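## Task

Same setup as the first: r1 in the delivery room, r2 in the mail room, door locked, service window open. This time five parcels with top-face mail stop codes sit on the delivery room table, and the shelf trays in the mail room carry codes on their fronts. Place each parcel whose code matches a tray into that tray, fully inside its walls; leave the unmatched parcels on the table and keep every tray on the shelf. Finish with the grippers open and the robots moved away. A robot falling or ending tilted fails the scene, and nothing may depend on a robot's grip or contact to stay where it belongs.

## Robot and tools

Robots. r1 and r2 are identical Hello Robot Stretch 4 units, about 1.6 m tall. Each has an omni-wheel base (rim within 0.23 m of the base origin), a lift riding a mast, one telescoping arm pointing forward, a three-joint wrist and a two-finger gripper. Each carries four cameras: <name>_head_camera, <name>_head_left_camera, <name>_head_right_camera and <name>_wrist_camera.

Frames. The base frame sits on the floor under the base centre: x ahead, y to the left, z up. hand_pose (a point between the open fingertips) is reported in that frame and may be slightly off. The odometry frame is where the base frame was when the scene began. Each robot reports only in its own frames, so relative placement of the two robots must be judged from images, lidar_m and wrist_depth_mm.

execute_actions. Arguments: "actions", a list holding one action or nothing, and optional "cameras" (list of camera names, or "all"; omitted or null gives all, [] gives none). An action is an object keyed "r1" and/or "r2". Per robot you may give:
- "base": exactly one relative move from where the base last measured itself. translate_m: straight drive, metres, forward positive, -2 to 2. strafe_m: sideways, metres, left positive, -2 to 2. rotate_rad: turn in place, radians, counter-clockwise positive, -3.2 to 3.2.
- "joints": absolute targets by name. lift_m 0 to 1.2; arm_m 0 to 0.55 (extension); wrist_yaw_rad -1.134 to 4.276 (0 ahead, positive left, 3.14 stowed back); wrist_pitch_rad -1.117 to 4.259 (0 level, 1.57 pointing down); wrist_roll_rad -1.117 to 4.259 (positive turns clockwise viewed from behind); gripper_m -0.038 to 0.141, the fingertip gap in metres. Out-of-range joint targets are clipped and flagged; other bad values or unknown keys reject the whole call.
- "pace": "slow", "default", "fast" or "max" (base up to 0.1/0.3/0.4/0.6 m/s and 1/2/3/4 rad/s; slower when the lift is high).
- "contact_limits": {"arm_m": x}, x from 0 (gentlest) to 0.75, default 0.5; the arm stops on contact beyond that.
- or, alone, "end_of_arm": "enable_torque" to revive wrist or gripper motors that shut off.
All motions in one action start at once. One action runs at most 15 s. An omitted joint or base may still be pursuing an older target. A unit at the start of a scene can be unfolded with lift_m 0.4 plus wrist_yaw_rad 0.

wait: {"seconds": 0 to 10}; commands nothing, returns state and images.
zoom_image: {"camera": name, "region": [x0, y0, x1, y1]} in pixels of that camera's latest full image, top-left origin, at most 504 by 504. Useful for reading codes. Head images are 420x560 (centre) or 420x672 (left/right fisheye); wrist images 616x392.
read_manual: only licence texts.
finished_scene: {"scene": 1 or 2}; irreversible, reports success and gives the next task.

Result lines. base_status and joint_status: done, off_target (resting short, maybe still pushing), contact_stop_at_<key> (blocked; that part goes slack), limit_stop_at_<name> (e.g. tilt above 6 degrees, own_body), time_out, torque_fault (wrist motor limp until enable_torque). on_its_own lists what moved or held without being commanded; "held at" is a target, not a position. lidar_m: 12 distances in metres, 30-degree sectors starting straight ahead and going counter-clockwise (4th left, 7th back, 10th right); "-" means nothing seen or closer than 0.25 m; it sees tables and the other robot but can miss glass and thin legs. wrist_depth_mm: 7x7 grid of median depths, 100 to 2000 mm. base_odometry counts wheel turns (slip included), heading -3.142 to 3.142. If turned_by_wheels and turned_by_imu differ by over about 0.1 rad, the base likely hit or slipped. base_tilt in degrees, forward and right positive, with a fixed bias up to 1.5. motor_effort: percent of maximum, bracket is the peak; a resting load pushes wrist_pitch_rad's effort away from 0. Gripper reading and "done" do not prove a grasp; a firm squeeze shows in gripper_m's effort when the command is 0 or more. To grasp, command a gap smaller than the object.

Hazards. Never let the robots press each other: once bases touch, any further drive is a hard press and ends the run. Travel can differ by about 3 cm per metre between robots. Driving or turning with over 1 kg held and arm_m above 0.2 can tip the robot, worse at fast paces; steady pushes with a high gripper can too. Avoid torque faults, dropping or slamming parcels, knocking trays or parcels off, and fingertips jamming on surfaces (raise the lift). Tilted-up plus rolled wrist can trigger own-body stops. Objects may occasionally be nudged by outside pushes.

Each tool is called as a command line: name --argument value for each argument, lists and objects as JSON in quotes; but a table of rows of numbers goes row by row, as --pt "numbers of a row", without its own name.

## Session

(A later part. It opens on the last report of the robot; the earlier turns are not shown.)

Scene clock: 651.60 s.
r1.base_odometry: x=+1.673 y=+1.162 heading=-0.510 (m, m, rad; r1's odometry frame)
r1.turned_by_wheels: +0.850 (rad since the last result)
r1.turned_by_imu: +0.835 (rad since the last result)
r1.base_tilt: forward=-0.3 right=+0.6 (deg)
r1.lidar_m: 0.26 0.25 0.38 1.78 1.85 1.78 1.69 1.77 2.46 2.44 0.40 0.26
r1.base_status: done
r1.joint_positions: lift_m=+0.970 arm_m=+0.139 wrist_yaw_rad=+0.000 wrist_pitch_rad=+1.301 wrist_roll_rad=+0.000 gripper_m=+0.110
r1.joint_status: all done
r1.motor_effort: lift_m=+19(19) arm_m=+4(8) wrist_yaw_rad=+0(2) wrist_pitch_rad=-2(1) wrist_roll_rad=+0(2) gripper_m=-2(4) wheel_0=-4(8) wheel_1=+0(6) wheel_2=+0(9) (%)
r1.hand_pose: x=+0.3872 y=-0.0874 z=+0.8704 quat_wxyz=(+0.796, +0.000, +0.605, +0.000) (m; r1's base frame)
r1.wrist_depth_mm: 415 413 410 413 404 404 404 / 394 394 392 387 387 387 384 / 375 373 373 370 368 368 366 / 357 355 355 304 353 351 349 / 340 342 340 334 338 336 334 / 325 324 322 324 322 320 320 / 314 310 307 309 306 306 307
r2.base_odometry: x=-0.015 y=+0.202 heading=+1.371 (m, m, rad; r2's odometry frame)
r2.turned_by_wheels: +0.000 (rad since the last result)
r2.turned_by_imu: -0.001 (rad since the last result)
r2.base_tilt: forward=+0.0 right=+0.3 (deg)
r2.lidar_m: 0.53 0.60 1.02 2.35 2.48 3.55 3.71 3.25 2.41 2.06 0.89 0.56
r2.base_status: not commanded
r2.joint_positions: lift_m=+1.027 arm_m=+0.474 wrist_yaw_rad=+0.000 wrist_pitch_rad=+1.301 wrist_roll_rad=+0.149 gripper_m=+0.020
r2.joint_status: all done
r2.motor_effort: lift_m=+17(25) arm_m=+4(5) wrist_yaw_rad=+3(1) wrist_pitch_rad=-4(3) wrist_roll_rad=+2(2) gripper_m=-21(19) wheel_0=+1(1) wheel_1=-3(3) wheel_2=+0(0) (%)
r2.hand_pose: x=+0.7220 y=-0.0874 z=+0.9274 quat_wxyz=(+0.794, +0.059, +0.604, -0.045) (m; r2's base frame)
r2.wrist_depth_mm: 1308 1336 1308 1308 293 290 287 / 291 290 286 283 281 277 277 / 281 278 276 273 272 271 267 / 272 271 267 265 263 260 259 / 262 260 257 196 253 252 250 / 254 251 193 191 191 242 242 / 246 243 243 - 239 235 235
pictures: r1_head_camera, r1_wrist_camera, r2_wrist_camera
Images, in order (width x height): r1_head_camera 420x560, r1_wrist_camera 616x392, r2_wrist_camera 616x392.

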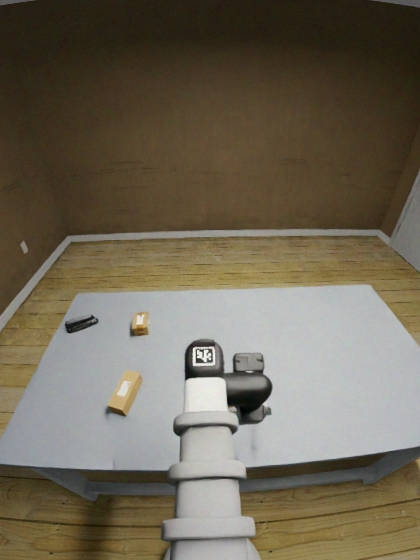

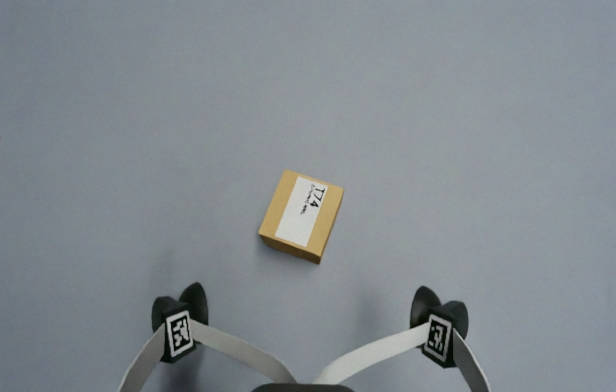

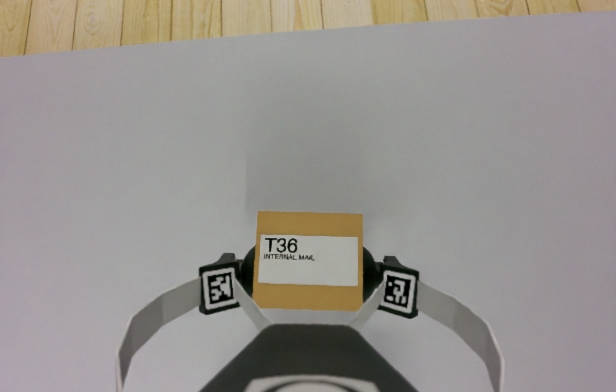

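zoom_image --camera "r1_wrist_camera" --region '[250, 160, 360, 270]'

zoom_image --camera "r1_head_camera" --region '[90, 300, 170, 420]'

Region (250, 160, 360, 270) of r1_wrist_camera's 616x392 image, scaled by 4.582.

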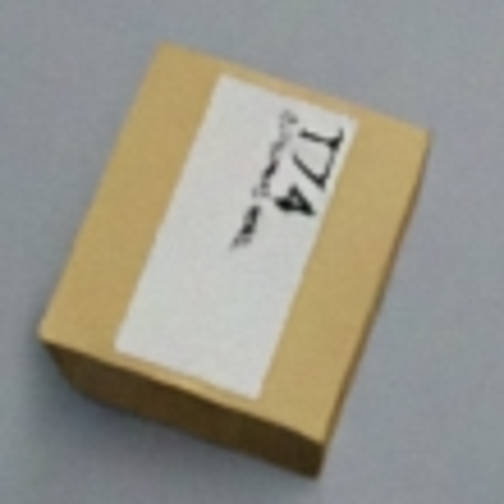

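Region (90, 300, 170, 420) of r1_head_camera's 420x560 image, scaled by 4.200, with more detail than that image has.

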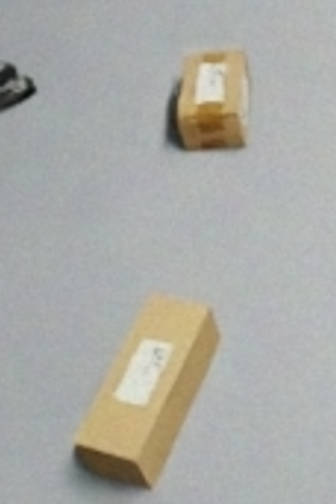

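execute_actions --actions '[{"r1":{"base":{"strafe_m":0.32},"joints":{"arm_m":0.19},"pace":"max"},"r2":{"base":{"translate_m":-0.72},"joints":{"lift_m":1.07,"arm_m":0.1},"pace":"max"}}]' --cameras '["r1_wrist_camera"]'

Scene clock: 693.10 s.
r1.base_odometry: x=+1.829 y=+1.441 heading=-0.511 (m, m, rad; r1's odometry frame)
r1.turned_by_wheels: +0.000 (rad since the last result)
r1.turned_by_imu: -0.001 (rad since the last result)
r1.base_tilt: forward=-0.3 right=+0.6 (deg)
r1.lidar_m: 0.27 0.28 0.40 1.47 1.54 1.77 1.70 1.76 2.48 1.09 0.36 0.28
r1.base_status: done
r1.joint_positions: lift_m=+0.970 arm_m=+0.189 wrist_yaw_rad=+0.000 wrist_pitch_rad=+1.301 wrist_roll_rad=+0.000 gripper_m=+0.110
r1.joint_status: all done
r1.motor_effort: lift_m=+19(19) arm_m=+4(6) wrist_yaw_rad=+1(1) wrist_pitch_rad=-1(0) wrist_roll_rad=-1(2) gripper_m=+0(1) wheel_0=+0(10) wheel_1=-3(9) wheel_2=+0(1) (%)
r1.hand_pose: x=+0.4372 y=-0.0874 z=+0.8704 quat_wxyz=(+0.796, +0.000, +0.605, +0.000) (m; r1's base frame)
r1.wrist_depth_mm: 415 413 413 410 407 404 404 / 392 392 392 389 387 384 384 / 375 373 370 370 370 366 366 / 357 355 355 304 351 349 349 / 342 340 332 330 336 334 334 / 327 324 274 322 319 320 319 / 314 309 307 307 306 304 306
r2.base_odometry: x=-0.158 y=-0.504 heading=+1.370 (m, m, rad; r2's odometry frame)
r2.turned_by_wheels: +0.000 (rad since the last result)
r2.turned_by_imu: -0.003 (rad since the last result)
r2.base_tilt: forward=+0.0 right=+0.3 (deg)
r2.lidar_m: 1.25 1.44 2.09 2.37 2.51 3.00 2.93 3.10 2.42 2.29 1.83 1.30
r2.base_status: done
r2.joint_positions: lift_m=+1.070 arm_m=+0.101 wrist_yaw_rad=+0.000 wrist_pitch_rad=+1.301 wrist_roll_rad=+0.150 gripper_m=+0.020
r2.joint_status: all done
r2.motor_effort: lift_m=+23(24) arm_m=-4(8) wrist_yaw_rad=+4(0) wrist_pitch_rad=-4(5) wrist_roll_rad=+0(1) gripper_m=-19(18) wheel_0=-2(9) wheel_1=+0(6) wheel_2=+0(17) (%)
r2.hand_pose: x=+0.3485 y=-0.0874 z=+0.9699 quat_wxyz=(+0.794, +0.060, +0.604, -0.045) (m; r2's base frame)
r2.wrist_depth_mm: 1366 1366 1366 1336 1336 1336 1308 / 1308 1308 1336 1255 1281 1281 1255 / 1281 1308 1255 1229 1229 1255 1205 / 1229 1229 1205 1229 1205 1182 1160 / 1205 1182 1182 196 1160 1138 1138 / 1182 1160 192 191 191 1118 1118 / 1138 1098 1098 - 1098 1078 1060
pictures: r1_wrist_camera
Images, in order (width x height): r1_wrist_camera 616x392.

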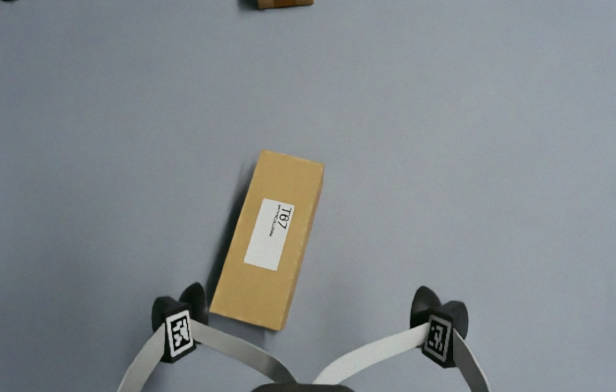

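zoom_image --camera "r1_wrist_camera" --region '[230, 190, 320, 280]'

Region (230, 190, 320, 280) of r1_wrist_camera's 616x392 image, scaled by 5.600.

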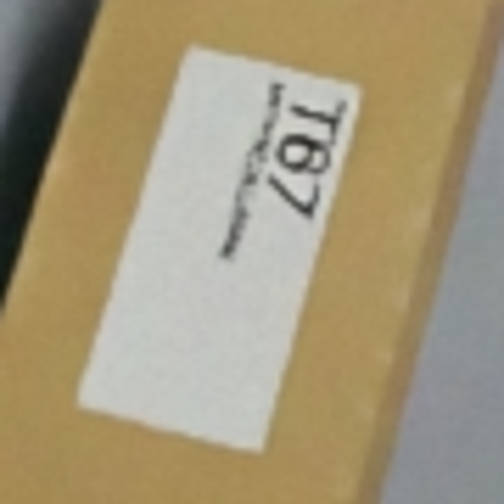

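execute_actions --actions '[{"r1":{"base":{"translate_m":0.05},"joints":{"arm_m":0.45},"pace":"fast"},"r2":{"base":{"rotate_rad":2.99},"joints":{"lift_m":0.35},"pace":"max"}}]' --cameras '["r1_wrist_camera","r2_head_camera"]'

Scene clock: 713.73 s.
r1.base_odometry: x=+1.873 y=+1.416 heading=-0.510 (m, m, rad; r1's odometry frame)
r1.turned_by_wheels: +0.000 (rad since the last result)
r1.turned_by_imu: +0.000 (rad since the last result)
r1.base_tilt: forward=-0.3 right=+0.6 (deg)
r1.lidar_m: 0.25 0.25 0.32 1.47 1.52 1.84 1.75 1.83 2.53 0.90 0.30 0.25
r1.base_status: done
r1.joint_positions: lift_m=+0.970 arm_m=+0.449 wrist_yaw_rad=+0.000 wrist_pitch_rad=+1.300 wrist_roll_rad=+0.000 gripper_m=+0.110
r1.joint_status: all done
r1.motor_effort: lift_m=+19(19) arm_m=+4(2) wrist_yaw_rad=+0(1) wrist_pitch_rad=-1(2) wrist_roll_rad=+1(2) gripper_m=-1(0) wheel_0=+3(7) wheel_1=+1(9) wheel_2=+1(11) (%)
r1.hand_pose: x=+0.6972 y=-0.0874 z=+0.8704 quat_wxyz=(+0.796, +0.000, +0.605, +0.000) (m; r1's base frame)
r1.wrist_depth_mm: 1366 1336 1336 1336 1336 1336 1308 / 392 392 389 389 387 384 382 / 373 370 368 370 368 366 368 / 351 353 353 349 349 349 349 / 340 340 332 291 334 334 334 / 327 325 281 322 319 320 319 / 312 309 306 307 303 304 306
r2.base_odometry: x=-0.158 y=-0.504 heading=-1.923 (m, m, rad; r2's odometry frame)
r2.turned_by_wheels: +2.990 (rad since the last result)
r2.turned_by_imu: +3.011 (rad since the last result)
r2.base_tilt: forward=+0.0 right=+0.4 (deg)
r2.lidar_m: 2.47 2.53 2.55 2.31 2.20 1.50 1.27 1.27 1.77 2.37 2.41 3.09
r2.base_status: done
r2.joint_positions: lift_m=+0.350 arm_m=+0.101 wrist_yaw_rad=+0.000 wrist_pitch_rad=+1.301 wrist_roll_rad=+0.150 gripper_m=+0.020
r2.joint_status: all done
r2.motor_effort: lift_m=+18(22) arm_m=-4(4) wrist_yaw_rad=+1(2) wrist_pitch_rad=-4(4) wrist_roll_rad=+1(1) gripper_m=-21(21) wheel_0=-2(6) wheel_1=+0(7) wheel_2=-1(1) (%)
r2.hand_pose: x=+0.3487 y=-0.0874 z=+0.2503 quat_wxyz=(+0.794, +0.059, +0.604, -0.045) (m; r2's base frame)
r2.wrist_depth_mm: 559 559 554 549 544 539 530 / 544 539 535 530 525 521 517 / 521 517 517 508 500 500 496 / 504 500 496 492 488 484 480 / 492 488 480 196 473 469 462 / 473 466 192 191 192 452 452 / 455 452 452 - 445 436 439
pictures: r1_wrist_camera, r2_head_camera
Images, in order (width x height): r1_wrist_camera 616x392, r2_head_camera 420x560.

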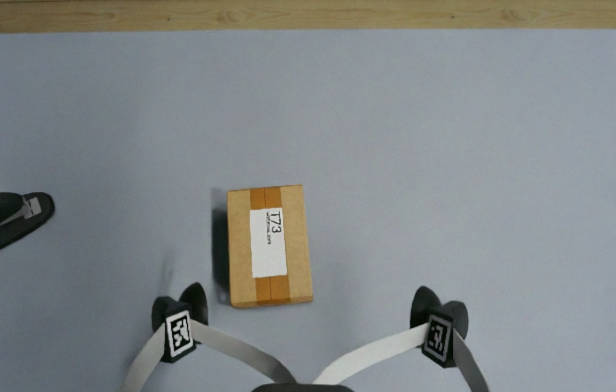

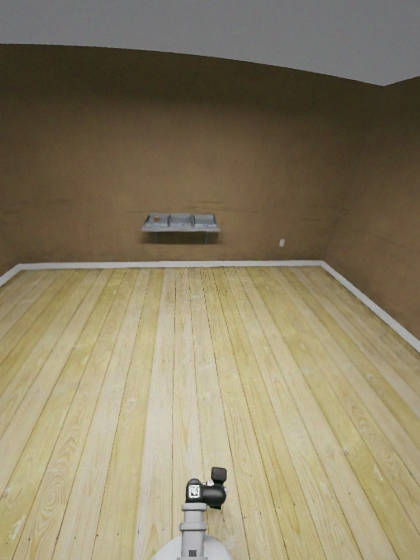

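zoom_image --camera "r1_wrist_camera" --region '[230, 195, 310, 285]'

zoom_image --camera "r2_head_camera" --region '[130, 200, 240, 250]'

Region (230, 195, 310, 285) of r1_wrist_camera's 616x392 image, scaled by 5.600.

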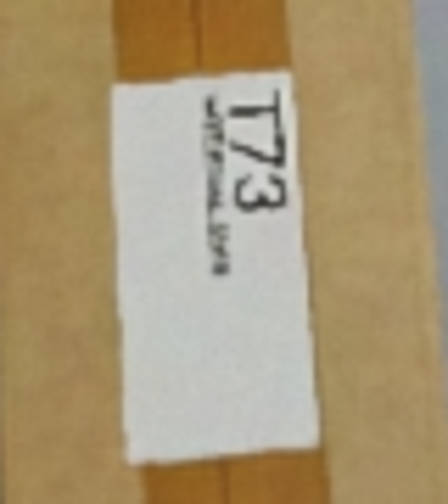

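Region (130, 200, 240, 250) of r2_head_camera's 420x560 image, scaled by 4.582, with more detail than that image has; it fills the top 229 rows of this view, and the rest is white.

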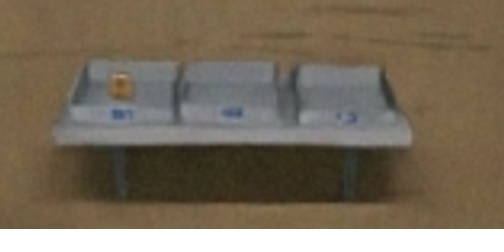

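execute_actions --actions '[{"r2":{"base":{"translate_m":1.96},"joints":{"lift_m":1.0,"arm_m":0.545,"wrist_roll_rad":0.0},"pace":"max"}}]' --cameras '["r2_wrist_camera","r2_head_camera","r2_head_right_camera"]'

zoom_image --camera "r2_head_camera" --region '[60, 340, 270, 420]'

Scene clock: 741.37 s.
r1.base_odometry: x=+1.873 y=+1.416 heading=-0.510 (m, m, rad; r1's odometry frame)
r1.turned_by_wheels: +0.000 (rad since the last result)
r1.turned_by_imu: +0.000 (rad since the last result)
r1.base_tilt: forward=-0.3 right=+0.6 (deg)
r1.lidar_m: 0.25 0.26 0.31 1.46 1.50 1.84 1.74 1.83 2.53 0.87 0.31 0.25
r1.base_status: not commanded
r1.joint_positions: lift_m=+0.970 arm_m=+0.449 wrist_yaw_rad=+0.000 wrist_pitch_rad=+1.300 wrist_roll_rad=+0.000 gripper_m=+0.110
r1.joint_status: not commanded
r1.motor_effort: lift_m=+19(19) arm_m=+4(4) wrist_yaw_rad=+0(1) wrist_pitch_rad=-1(1) wrist_roll_rad=+2(2) gripper_m=+2(1) wheel_0=+3(3) wheel_1=+1(1) wheel_2=+1(1) (%)
r1.hand_pose: x=+0.6972 y=-0.0874 z=+0.8704 quat_wxyz=(+0.796, +0.000, +0.605, +0.000) (m; r1's base frame)
r1.wrist_depth_mm: 1366 1366 1336 1336 1308 1308 1308 / 392 389 389 387 387 384 384 / 375 373 370 368 366 366 366 / 351 355 353 349 351 349 347 / 340 338 330 293 336 334 332 / 325 324 281 320 319 320 317 / 312 309 306 307 304 303 306
r2.base_odometry: x=-0.834 y=-2.344 heading=-1.923 (m, m, rad; r2's odometry frame)
r2.turned_by_wheels: +0.000 (rad since the last result)
r2.turned_by_imu: +0.007 (rad since the last result)
r2.base_tilt: forward=+0.1 right=+0.3 (deg)
r2.lidar_m: 0.51 0.53 0.71 2.56 2.62 3.31 3.35 3.36 2.35 2.16 1.55 0.54
r2.base_status: done
r2.joint_positions: lift_m=+1.000 arm_m=+0.544 wrist_yaw_rad=+0.000 wrist_pitch_rad=+1.301 wrist_roll_rad=+0.000 gripper_m=+0.020
r2.joint_status: all done
r2.motor_effort: lift_m=+23(25) arm_m=+4(3) wrist_yaw_rad=+2(2) wrist_pitch_rad=-1(4) wrist_roll_rad=+0(1) gripper_m=-21(20) wheel_0=-1(10) wheel_1=+0(2) wheel_2=+0(9) (%)
r2.hand_pose: x=+0.7921 y=-0.0874 z=+0.9000 quat_wxyz=(+0.796, +0.000, +0.605, +0.000) (m; r2's base frame)
r2.wrist_depth_mm: 306 317 324 334 343 351 355 / 368 379 382 384 402 455 466 / 366 359 382 382 535 654 683 / 340 370 373 375 379 1060 1138 / 327 359 362 196 364 1098 1118 / 322 336 192 191 191 1078 1060 / 303 334 343 - 342 1042 1042
pictures: r2_head_camera, r2_head_right_camera, r2_wrist_camera
Images, in order (width x height): r2_head_camera 420x560, r2_head_right_camera 420x672, r2_wrist_camera 616x392.

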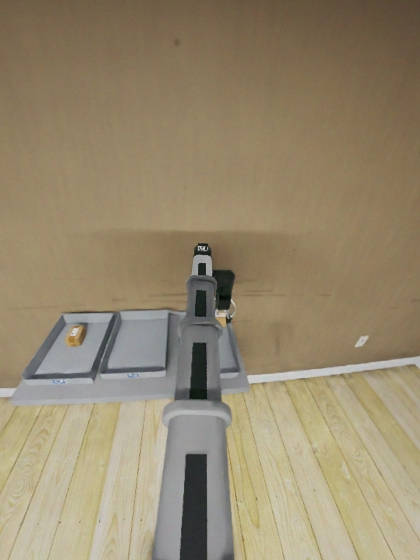

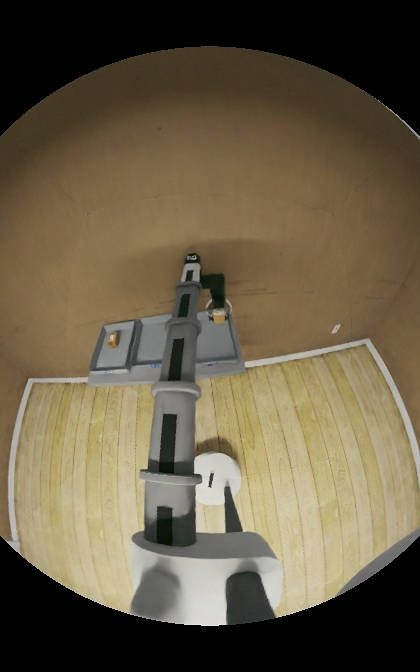

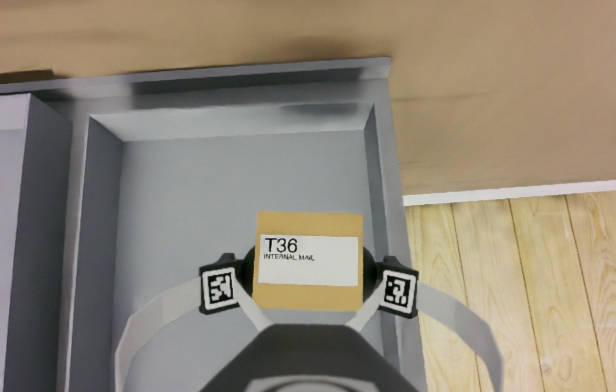

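Region (60, 340, 270, 420) of r2_head_camera's 420x560 image, scaled by 2.400, with more detail than that image has; it fills the top 192 rows of this view, and the rest is white.

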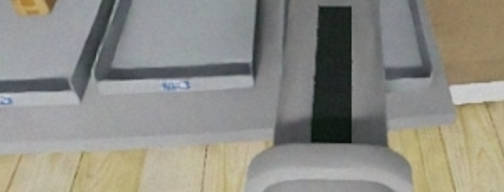

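zoom_image --camera "r2_head_camera" --region '[118, 366, 150, 386]'

zoom_image --camera "r2_head_right_camera" --region '[190, 350, 240, 375]'

Region (118, 366, 150, 386) of r2_head_camera's 420x560 image, scaled by 15.750, with more detail than that image has; it fills the top 315 rows of this view, and the rest is white.

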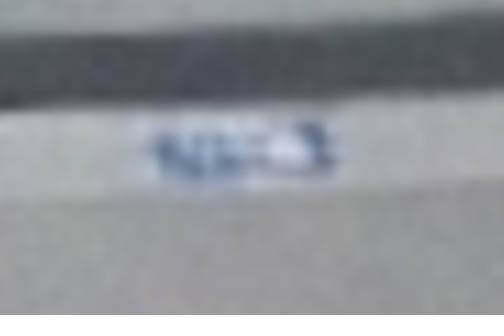

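Region (190, 350, 240, 375) of r2_head_right_camera's 420x672 image, scaled by 10.080, with more detail than that image has.

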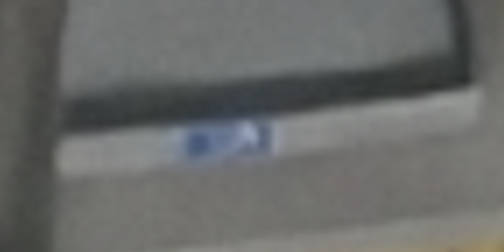

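execute_actions --actions '[{"r2":{"base":{"strafe_m":0.07},"joints":{"lift_m":0.918,"wrist_roll_rad":0.05},"pace":"fast"}}]' --cameras '["r2_wrist_camera"]'

Scene clock: 758.80 s.
r1.base_odometry: x=+1.873 y=+1.416 heading=-0.510 (m, m, rad; r1's odometry frame)
r1.turned_by_wheels: +0.000 (rad since the last result)
r1.turned_by_imu: +0.000 (rad since the last result)
r1.base_tilt: forward=-0.3 right=+0.6 (deg)
r1.lidar_m: 0.25 0.25 0.29 1.45 1.52 1.83 1.74 1.87 2.52 0.89 0.29 0.25
r1.base_status: not commanded
r1.joint_positions: lift_m=+0.970 arm_m=+0.449 wrist_yaw_rad=+0.000 wrist_pitch_rad=+1.300 wrist_roll_rad=+0.000 gripper_m=+0.110
r1.joint_status: not commanded
r1.motor_effort: lift_m=+19(19) arm_m=+4(4) wrist_yaw_rad=+1(0) wrist_pitch_rad=-1(1) wrist_roll_rad=+0(0) gripper_m=+0(0) wheel_0=+3(3) wheel_1=+0(1) wheel_2=+2(2) (%)
r1.hand_pose: x=+0.6972 y=-0.0874 z=+0.8704 quat_wxyz=(+0.796, +0.000, +0.605, +0.000) (m; r1's base frame)
r1.wrist_depth_mm: 1366 1336 1336 1336 1336 1308 1308 / 394 392 392 387 389 382 384 / 373 373 370 370 368 364 366 / 351 355 353 349 351 349 349 / 340 340 332 291 336 334 332 / 327 324 281 319 320 320 319 / 310 309 306 307 303 304 307
r2.base_odometry: x=-0.768 y=-2.368 heading=-1.923 (m, m, rad; r2's odometry frame)
r2.turned_by_wheels: +0.000 (rad since the last result)
r2.turned_by_imu: +0.000 (rad since the last result)
r2.base_tilt: forward=+0.0 right=+0.4 (deg)
r2.lidar_m: 0.49 0.52 0.67 2.48 2.54 3.22 3.35 3.40 2.41 2.23 1.54 0.56
r2.base_status: done
r2.joint_positions: lift_m=+0.918 arm_m=+0.544 wrist_yaw_rad=+0.000 wrist_pitch_rad=+1.301 wrist_roll_rad=+0.049 gripper_m=+0.020
r2.joint_status: all done
r2.motor_effort: lift_m=+17(21) arm_m=+4(4) wrist_yaw_rad=+2(2) wrist_pitch_rad=-3(4) wrist_roll_rad=+2(5) gripper_m=-21(21) wheel_0=+1(8) wheel_1=+0(11) wheel_2=+0(3) (%)
r2.hand_pose: x=+0.7921 y=-0.0874 z=+0.8184 quat_wxyz=(+0.796, +0.020, +0.605, -0.015) (m; r2's base frame)
r2.wrist_depth_mm: 286 297 301 304 307 327 366 / 272 290 277 286 298 291 492 / 271 303 303 303 301 290 741 / 265 290 293 291 290 279 1042 / 257 282 282 196 282 278 1008 / 245 238 193 191 192 258 976 / 234 264 267 - 265 260 234
pictures: r2_wrist_camera
Images, in order (width x height): r2_wrist_camera 616x392.

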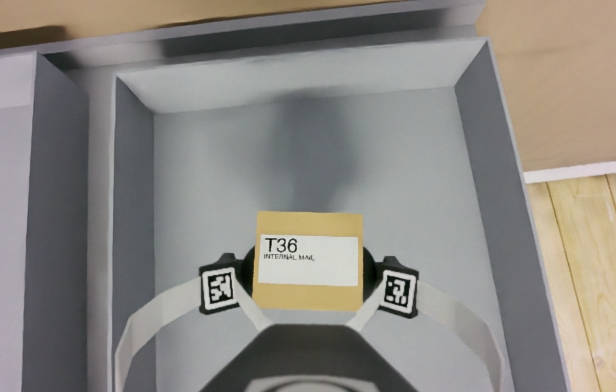

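execute_actions --actions '[{"r2":{"joints":{"lift_m":0.894,"gripper_m":0.085},"pace":"fast"}}]' --cameras '["r2_wrist_camera"]'

Scene clock: 765.00 s.
r1.base_odometry: x=+1.873 y=+1.416 heading=-0.510 (m, m, rad; r1's odometry frame)
r1.turned_by_wheels: +0.000 (rad since the last result)
r1.turned_by_imu: +0.000 (rad since the last result)
r1.base_tilt: forward=-0.3 right=+0.6 (deg)
r1.lidar_m: 0.25 0.25 0.30 1.45 1.55 1.82 1.75 1.84 2.52 0.89 0.34 0.25
r1.base_status: not commanded
r1.joint_positions: lift_m=+0.970 arm_m=+0.449 wrist_yaw_rad=+0.000 wrist_pitch_rad=+1.300 wrist_roll_rad=+0.000 gripper_m=+0.110
r1.joint_status: not commanded
r1.motor_effort: lift_m=+19(19) arm_m=+4(4) wrist_yaw_rad=+0(1) wrist_pitch_rad=+0(0) wrist_roll_rad=-1(0) gripper_m=-2(0) wheel_0=+3(3) wheel_1=+0(1) wheel_2=+1(1) (%)
r1.hand_pose: x=+0.6972 y=-0.0874 z=+0.8704 quat_wxyz=(+0.796, +0.000, +0.605, +0.000) (m; r1's base frame)
r1.wrist_depth_mm: 1366 1336 1366 1336 1336 1308 1336 / 394 392 392 389 387 384 384 / 373 370 370 368 368 366 364 / 353 355 355 351 351 349 349 / 340 340 332 293 336 334 334 / 325 325 281 320 320 320 319 / 314 307 306 307 303 303 307
r2.base_odometry: x=-0.768 y=-2.368 heading=-1.923 (m, m, rad; r2's odometry frame)
r2.turned_by_wheels: +0.000 (rad since the last result)
r2.turned_by_imu: -0.001 (rad since the last result)
r2.base_tilt: forward=+0.0 right=+0.3 (deg)
r2.lidar_m: 0.52 0.52 0.67 2.48 2.55 3.21 3.35 3.37 2.39 2.25 1.53 0.57
r2.base_status: not commanded
r2.joint_positions: lift_m=+0.894 arm_m=+0.544 wrist_yaw_rad=+0.000 wrist_pitch_rad=+1.301 wrist_roll_rad=+0.049 gripper_m=+0.085
r2.joint_status: all done
r2.motor_effort: lift_m=+17(19) arm_m=+4(4) wrist_yaw_rad=+1(1) wrist_pitch_rad=-4(3) wrist_roll_rad=+2(1) gripper_m=-3(22) wheel_0=+1(1) wheel_1=+0(0) wheel_2=+0(0) (%)
r2.hand_pose: x=+0.7921 y=-0.0874 z=+0.7944 quat_wxyz=(+0.796, +0.020, +0.605, -0.015) (m; r2's base frame)
r2.wrist_depth_mm: 274 277 277 278 253 249 366 / 264 249 273 282 282 263 488 / 257 263 277 277 276 271 691 / 250 255 268 267 266 263 1008 / 245 247 259 209 256 256 224 / 237 220 248 204 206 248 216 / 235 213 244 - 243 239 220
pictures: r2_wrist_camera
Images, in order (width x height): r2_wrist_camera 616x392.

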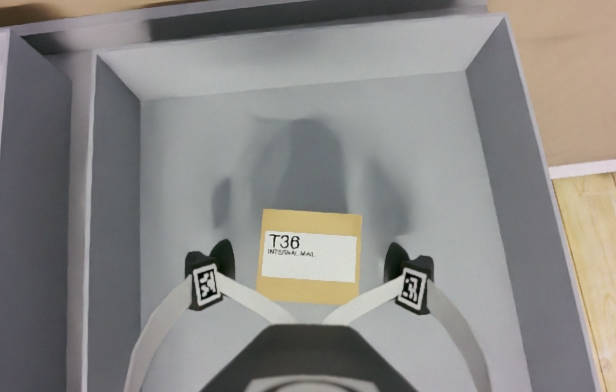

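execute_actions --actions '[{"r1":{"base":{"translate_m":-0.3},"joints":{"arm_m":0.05},"pace":"max"},"r2":{"base":{"translate_m":-0.15},"joints":{"lift_m":0.97,"arm_m":0.13,"wrist_pitch_rad":0.7},"pace":"max"}}]' --cameras '["r2_wrist_camera","r2_head_camera","r1_head_camera"]'

Scene clock: 795.30 s.
r1.base_odometry: x=+1.611 y=+1.563 heading=-0.510 (m, m, rad; r1's odometry frame)
r1.turned_by_wheels: +0.000 (rad since the last result)
r1.turned_by_imu: +0.001 (rad since the last result)
r1.base_tilt: forward=-0.3 right=+0.6 (deg)
r1.lidar_m: 0.50 0.54 1.54 1.46 1.52 1.50 1.44 1.53 2.10 2.80 0.76 0.55
r1.base_status: done
r1.joint_positions: lift_m=+0.970 arm_m=+0.051 wrist_yaw_rad=+0.000 wrist_pitch_rad=+1.301 wrist_roll_rad=+0.000 gripper_m=+0.110
r1.joint_status: all done
r1.motor_effort: lift_m=+19(19) arm_m=-4(5) wrist_yaw_rad=+2(0) wrist_pitch_rad=-1(2) wrist_roll_rad=+1(1) gripper_m=+0(2) wheel_0=-3(8) wheel_1=-1(6) wheel_2=+0(10) (%)
r1.hand_pose: x=+0.2985 y=-0.0874 z=+0.8703 quat_wxyz=(+0.796, +0.000, +0.606, +0.000) (m; r1's base frame)
r1.wrist_depth_mm: 418 415 413 410 410 407 407 / 404 402 399 397 397 397 394 / 1205 1205 1205 1205 1205 1205 1205 / 1160 1160 1138 1118 1138 1118 1118 / 1118 1098 1098 1098 1118 1078 1098 / 1060 1078 1042 1060 1042 1060 1060 / 1025 1008 820 809 991 1008 1008
r2.base_odometry: x=-0.716 y=-2.227 heading=-1.923 (m, m, rad; r2's odometry frame)
r2.turned_by_wheels: +0.000 (rad since the last result)
r2.turned_by_imu: -0.001 (rad since the last result)
r2.base_tilt: forward=+0.0 right=+0.3 (deg)
r2.lidar_m: 0.62 0.69 0.87 2.45 2.53 3.19 3.18 3.23 2.44 2.26 1.78 0.73
r2.base_status: done
r2.joint_positions: lift_m=+0.970 arm_m=+0.131 wrist_yaw_rad=+0.000 wrist_pitch_rad=+0.702 wrist_roll_rad=+0.050 gripper_m=+0.085
r2.joint_status: all done
r2.motor_effort: lift_m=+22(25) arm_m=-4(4) wrist_yaw_rad=+2(2) wrist_pitch_rad=-6(12) wrist_roll_rad=+1(1) gripper_m=-4(3) wheel_0=-2(5) wheel_1=+0(3) wheel_2=-1(8) (%)
r2.hand_pose: x=+0.5219 y=-0.0875 z=+0.9617 quat_wxyz=(+0.939, +0.023, +0.344, -0.009) (m; r2's base frame)
r2.wrist_depth_mm: 676 691 707 723 750 768 778 / 715 741 759 759 809 854 878 / 627 676 654 640 691 976 991 / 554 564 549 564 539 1098 1160 / 496 496 496 500 500 1308 1336 / 1205 1205 1205 1255 1182 1229 1229 / 1138 1098 1138 - 1138 1078 1098
pictures: r1_head_camera, r2_head_camera, r2_wrist_camera
Images, in order (width x height): r1_head_camera 420x560, r2_head_camera 420x560, r2_wrist_camera 616x392.

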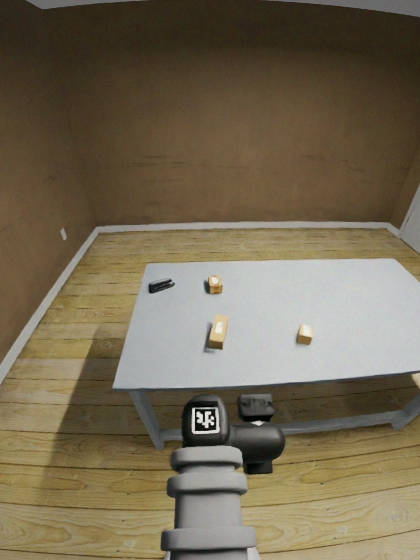

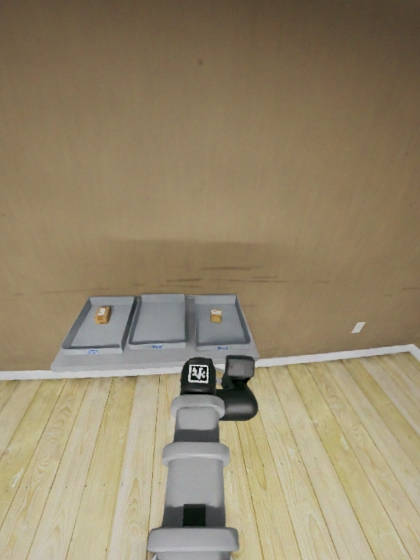

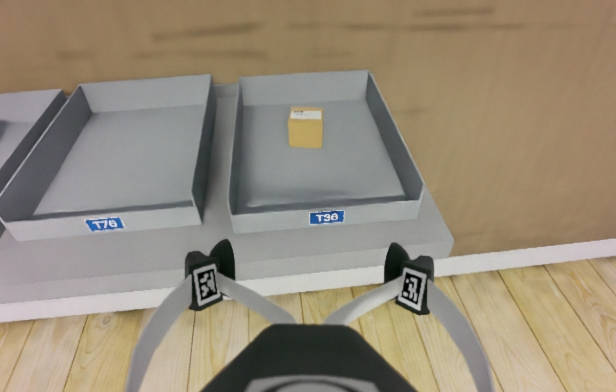

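zoom_image --camera "r2_wrist_camera" --region '[70, 200, 150, 245]'

zoom_image --camera "r2_wrist_camera" --region '[290, 195, 370, 240]'

Region (70, 200, 150, 245) of r2_wrist_camera's 616x392 image, scaled by 6.300; it fills the top 284 rows of this view, and the rest is white.

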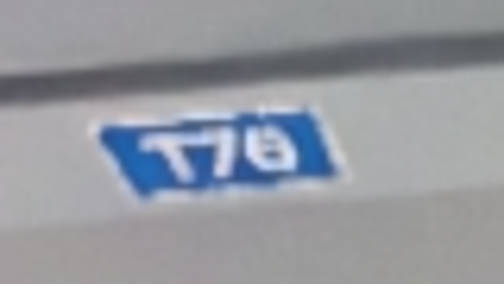

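Region (290, 195, 370, 240) of r2_wrist_camera's 616x392 image, scaled by 6.300; it fills the top 284 rows of this view, and the rest is white.

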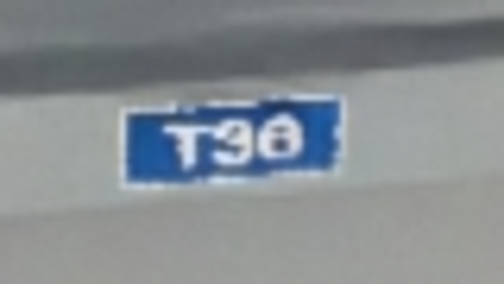

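execute_actions --actions '[{"r2":{"joints":{"lift_m":0.84,"arm_m":0.07,"wrist_pitch_rad":0.45,"wrist_yaw_rad":0.42},"pace":"max"}}]' --cameras '["r2_wrist_camera"]'

Scene clock: 809.60 s.
r1.base_odometry: x=+1.611 y=+1.563 heading=-0.510 (m, m, rad; r1's odometry frame)
r1.turned_by_wheels: +0.000 (rad since the last result)
r1.turned_by_imu: +0.000 (rad since the last result)
r1.base_tilt: forward=-0.3 right=+0.6 (deg)
r1.lidar_m: 0.49 0.54 1.53 1.47 1.54 1.53 1.44 1.51 2.09 2.78 0.71 0.53
r1.base_status: not commanded
r1.joint_positions: lift_m=+0.970 arm_m=+0.051 wrist_yaw_rad=+0.000 wrist_pitch_rad=+1.301 wrist_roll_rad=+0.000 gripper_m=+0.110
r1.joint_status: not commanded
r1.motor_effort: lift_m=+19(19) arm_m=-4(4) wrist_yaw_rad=+1(2) wrist_pitch_rad=-1(2) wrist_roll_rad=-1(0) gripper_m=+0(1) wheel_0=-4(3) wheel_1=-1(1) wheel_2=+0(0) (%)
r1.hand_pose: x=+0.2985 y=-0.0874 z=+0.8703 quat_wxyz=(+0.796, +0.000, +0.606, +0.000) (m; r1's base frame)
r1.wrist_depth_mm: 415 415 413 410 410 407 407 / 407 404 399 397 394 394 392 / 1182 1205 1205 1205 1205 1205 1205 / 1182 1182 1138 1118 1118 1118 1098 / 1118 1098 1098 1098 1098 1078 1098 / 1060 1078 1042 1042 1042 1060 1042 / 1025 1008 809 809 1008 1008 1008
r2.base_odometry: x=-0.716 y=-2.227 heading=-1.923 (m, m, rad; r2's odometry frame)
r2.turned_by_wheels: +0.000 (rad since the last result)
r2.turned_by_imu: +0.000 (rad since the last result)
r2.base_tilt: forward=+0.0 right=+0.3 (deg)
r2.lidar_m: 0.64 0.67 0.88 2.46 2.52 3.21 3.18 3.20 2.42 2.26 1.77 0.72
r2.base_status: not commanded
r2.joint_positions: lift_m=+0.840 arm_m=+0.071 wrist_yaw_rad=+0.420 wrist_pitch_rad=+0.452 wrist_roll_rad=+0.050 gripper_m=+0.085
r2.joint_status: all done
r2.motor_effort: lift_m=+18(23) arm_m=-5(2) wrist_yaw_rad=+3(9) wrist_pitch_rad=-7(10) wrist_roll_rad=+2(0) gripper_m=-4(4) wheel_0=-2(2) wheel_1=+0(0) wheel_2=+0(1) (%)
r2.hand_pose: x=+0.5143 y=+0.0259 z=+0.8923 quat_wxyz=(+0.954, -0.023, +0.224, +0.197) (m; r2's base frame)
r2.wrist_depth_mm: 931 866 798 750 699 661 634 / 1025 931 854 788 750 707 654 / 1060 741 699 788 723 676 661 / 597 564 544 574 569 564 539 / 1397 1205 477 459 439 424 407 / 1430 1308 1160 459 427 394 377 / 1182 1160 1205 - 1060 991 931
pictures: r2_wrist_camera
Images, in order (width x height): r2_wrist_camera 616x392.

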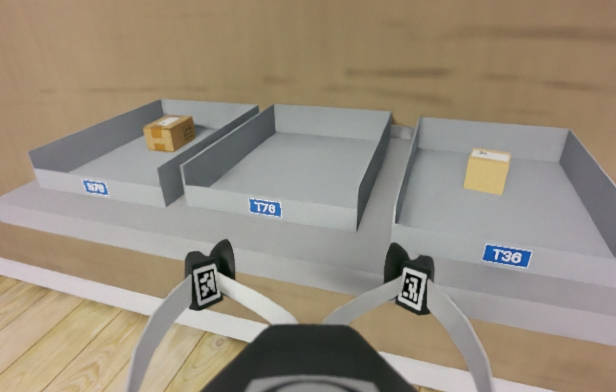

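zoom_image --camera "r2_wrist_camera" --region '[60, 165, 300, 230]'

Region (60, 165, 300, 230) of r2_wrist_camera's 616x392 image, scaled by 2.100; it fills the top 136 rows of this view, and the rest is white.

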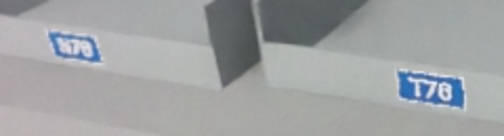

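execute_actions --actions '[{"r2":{"base":{"translate_m":-0.12},"joints":{"arm_m":0.003,"wrist_pitch_rad":1.3},"pace":"max"},"r1":{"base":{"translate_m":-0.1},"pace":"max"}}]' --cameras '["r2_head_camera","r1_head_camera"]'

Scene clock: 824.37 s.
r1.base_odometry: x=+1.524 y=+1.612 heading=-0.511 (m, m, rad; r1's odometry frame)
r1.turned_by_wheels: +0.000 (rad since the last result)
r1.turned_by_imu: +0.000 (rad since the last result)
r1.base_tilt: forward=-0.3 right=+0.6 (deg)
r1.lidar_m: 0.60 0.64 1.53 1.46 1.54 1.40 1.34 1.41 1.94 2.80 0.88 0.64
r1.base_status: done
r1.joint_positions: lift_m=+0.970 arm_m=+0.051 wrist_yaw_rad=+0.000 wrist_pitch_rad=+1.301 wrist_roll_rad=+0.000 gripper_m=+0.110
r1.joint_status: not commanded
r1.motor_effort: lift_m=+19(19) arm_m=-4(4) wrist_yaw_rad=+1(2) wrist_pitch_rad=-2(2) wrist_roll_rad=+0(0) gripper_m=-1(0) wheel_0=-2(7) wheel_1=+0(8) wheel_2=+0(11) (%)
r1.hand_pose: x=+0.2985 y=-0.0874 z=+0.8703 quat_wxyz=(+0.796, +0.000, +0.606, +0.000) (m; r1's base frame)
r1.wrist_depth_mm: 512 512 517 512 508 508 508 / 1281 1255 1281 1281 1281 1229 1255 / 1182 1205 1229 1205 1205 1182 1205 / 1160 1182 1138 1138 1138 1138 1138 / 1098 1118 1098 1098 1078 1098 1098 / 1078 1042 1060 1060 1060 1042 1042 / 1025 1025 831 809 1008 991 1008
r2.base_odometry: x=-0.675 y=-2.114 heading=-1.923 (m, m, rad; r2's odometry frame)
r2.turned_by_wheels: +0.000 (rad since the last result)
r2.turned_by_imu: -0.001 (rad since the last result)
r2.base_tilt: forward=+0.0 right=+0.3 (deg)
r2.lidar_m: 0.76 0.79 1.61 2.46 2.49 3.18 3.07 3.10 2.45 2.26 2.00 0.82
r2.base_status: done
r2.joint_positions: lift_m=+0.840 arm_m=+0.004 wrist_yaw_rad=+0.420 wrist_pitch_rad=+1.300 wrist_roll_rad=+0.050 gripper_m=+0.085
r2.joint_status: all done
r2.motor_effort: lift_m=+18(18) arm_m=-5(3) wrist_yaw_rad=+3(1) wrist_pitch_rad=-1(7) wrist_roll_rad=+1(2) gripper_m=-3(3) wheel_0=+0(6) wheel_1=-1(13) wheel_2=-1(12) (%)
r2.hand_pose: x=+0.2807 y=-0.0484 z=+0.7404 quat_wxyz=(+0.781, -0.107, +0.596, +0.151) (m; r2's base frame)
r2.wrist_depth_mm: 1118 1098 1118 1098 1078 1098 1078 / 1060 1060 1060 1060 1060 1042 1060 / 1042 1008 1025 1025 1025 1008 1008 / 991 991 976 976 976 976 976 / 946 946 931 960 946 946 931 / 931 931 715 917 904 917 904 / 891 878 699 - 878 878 878
pictures: r1_head_camera, r2_head_camera
Images, in order (width x height): r1_head_camera 420x560, r2_head_camera 420x560.

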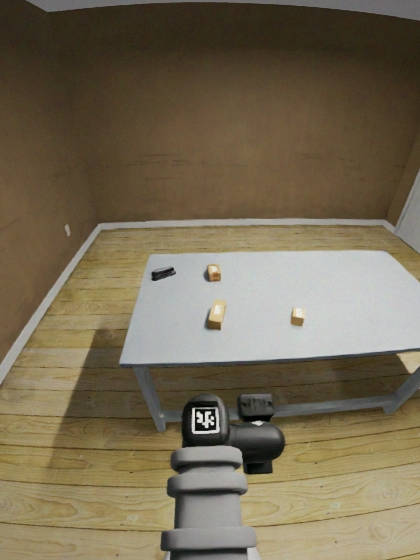

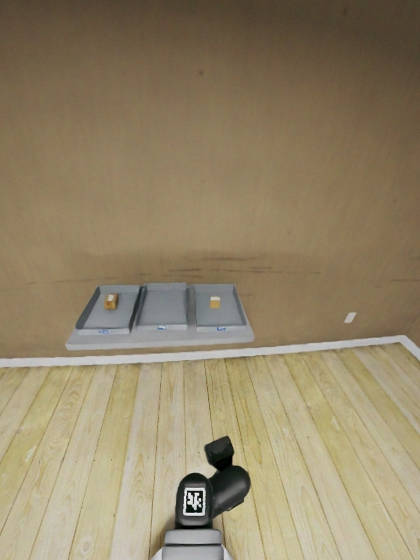

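finished_scene --scene 2

The scene is finished: the task was done.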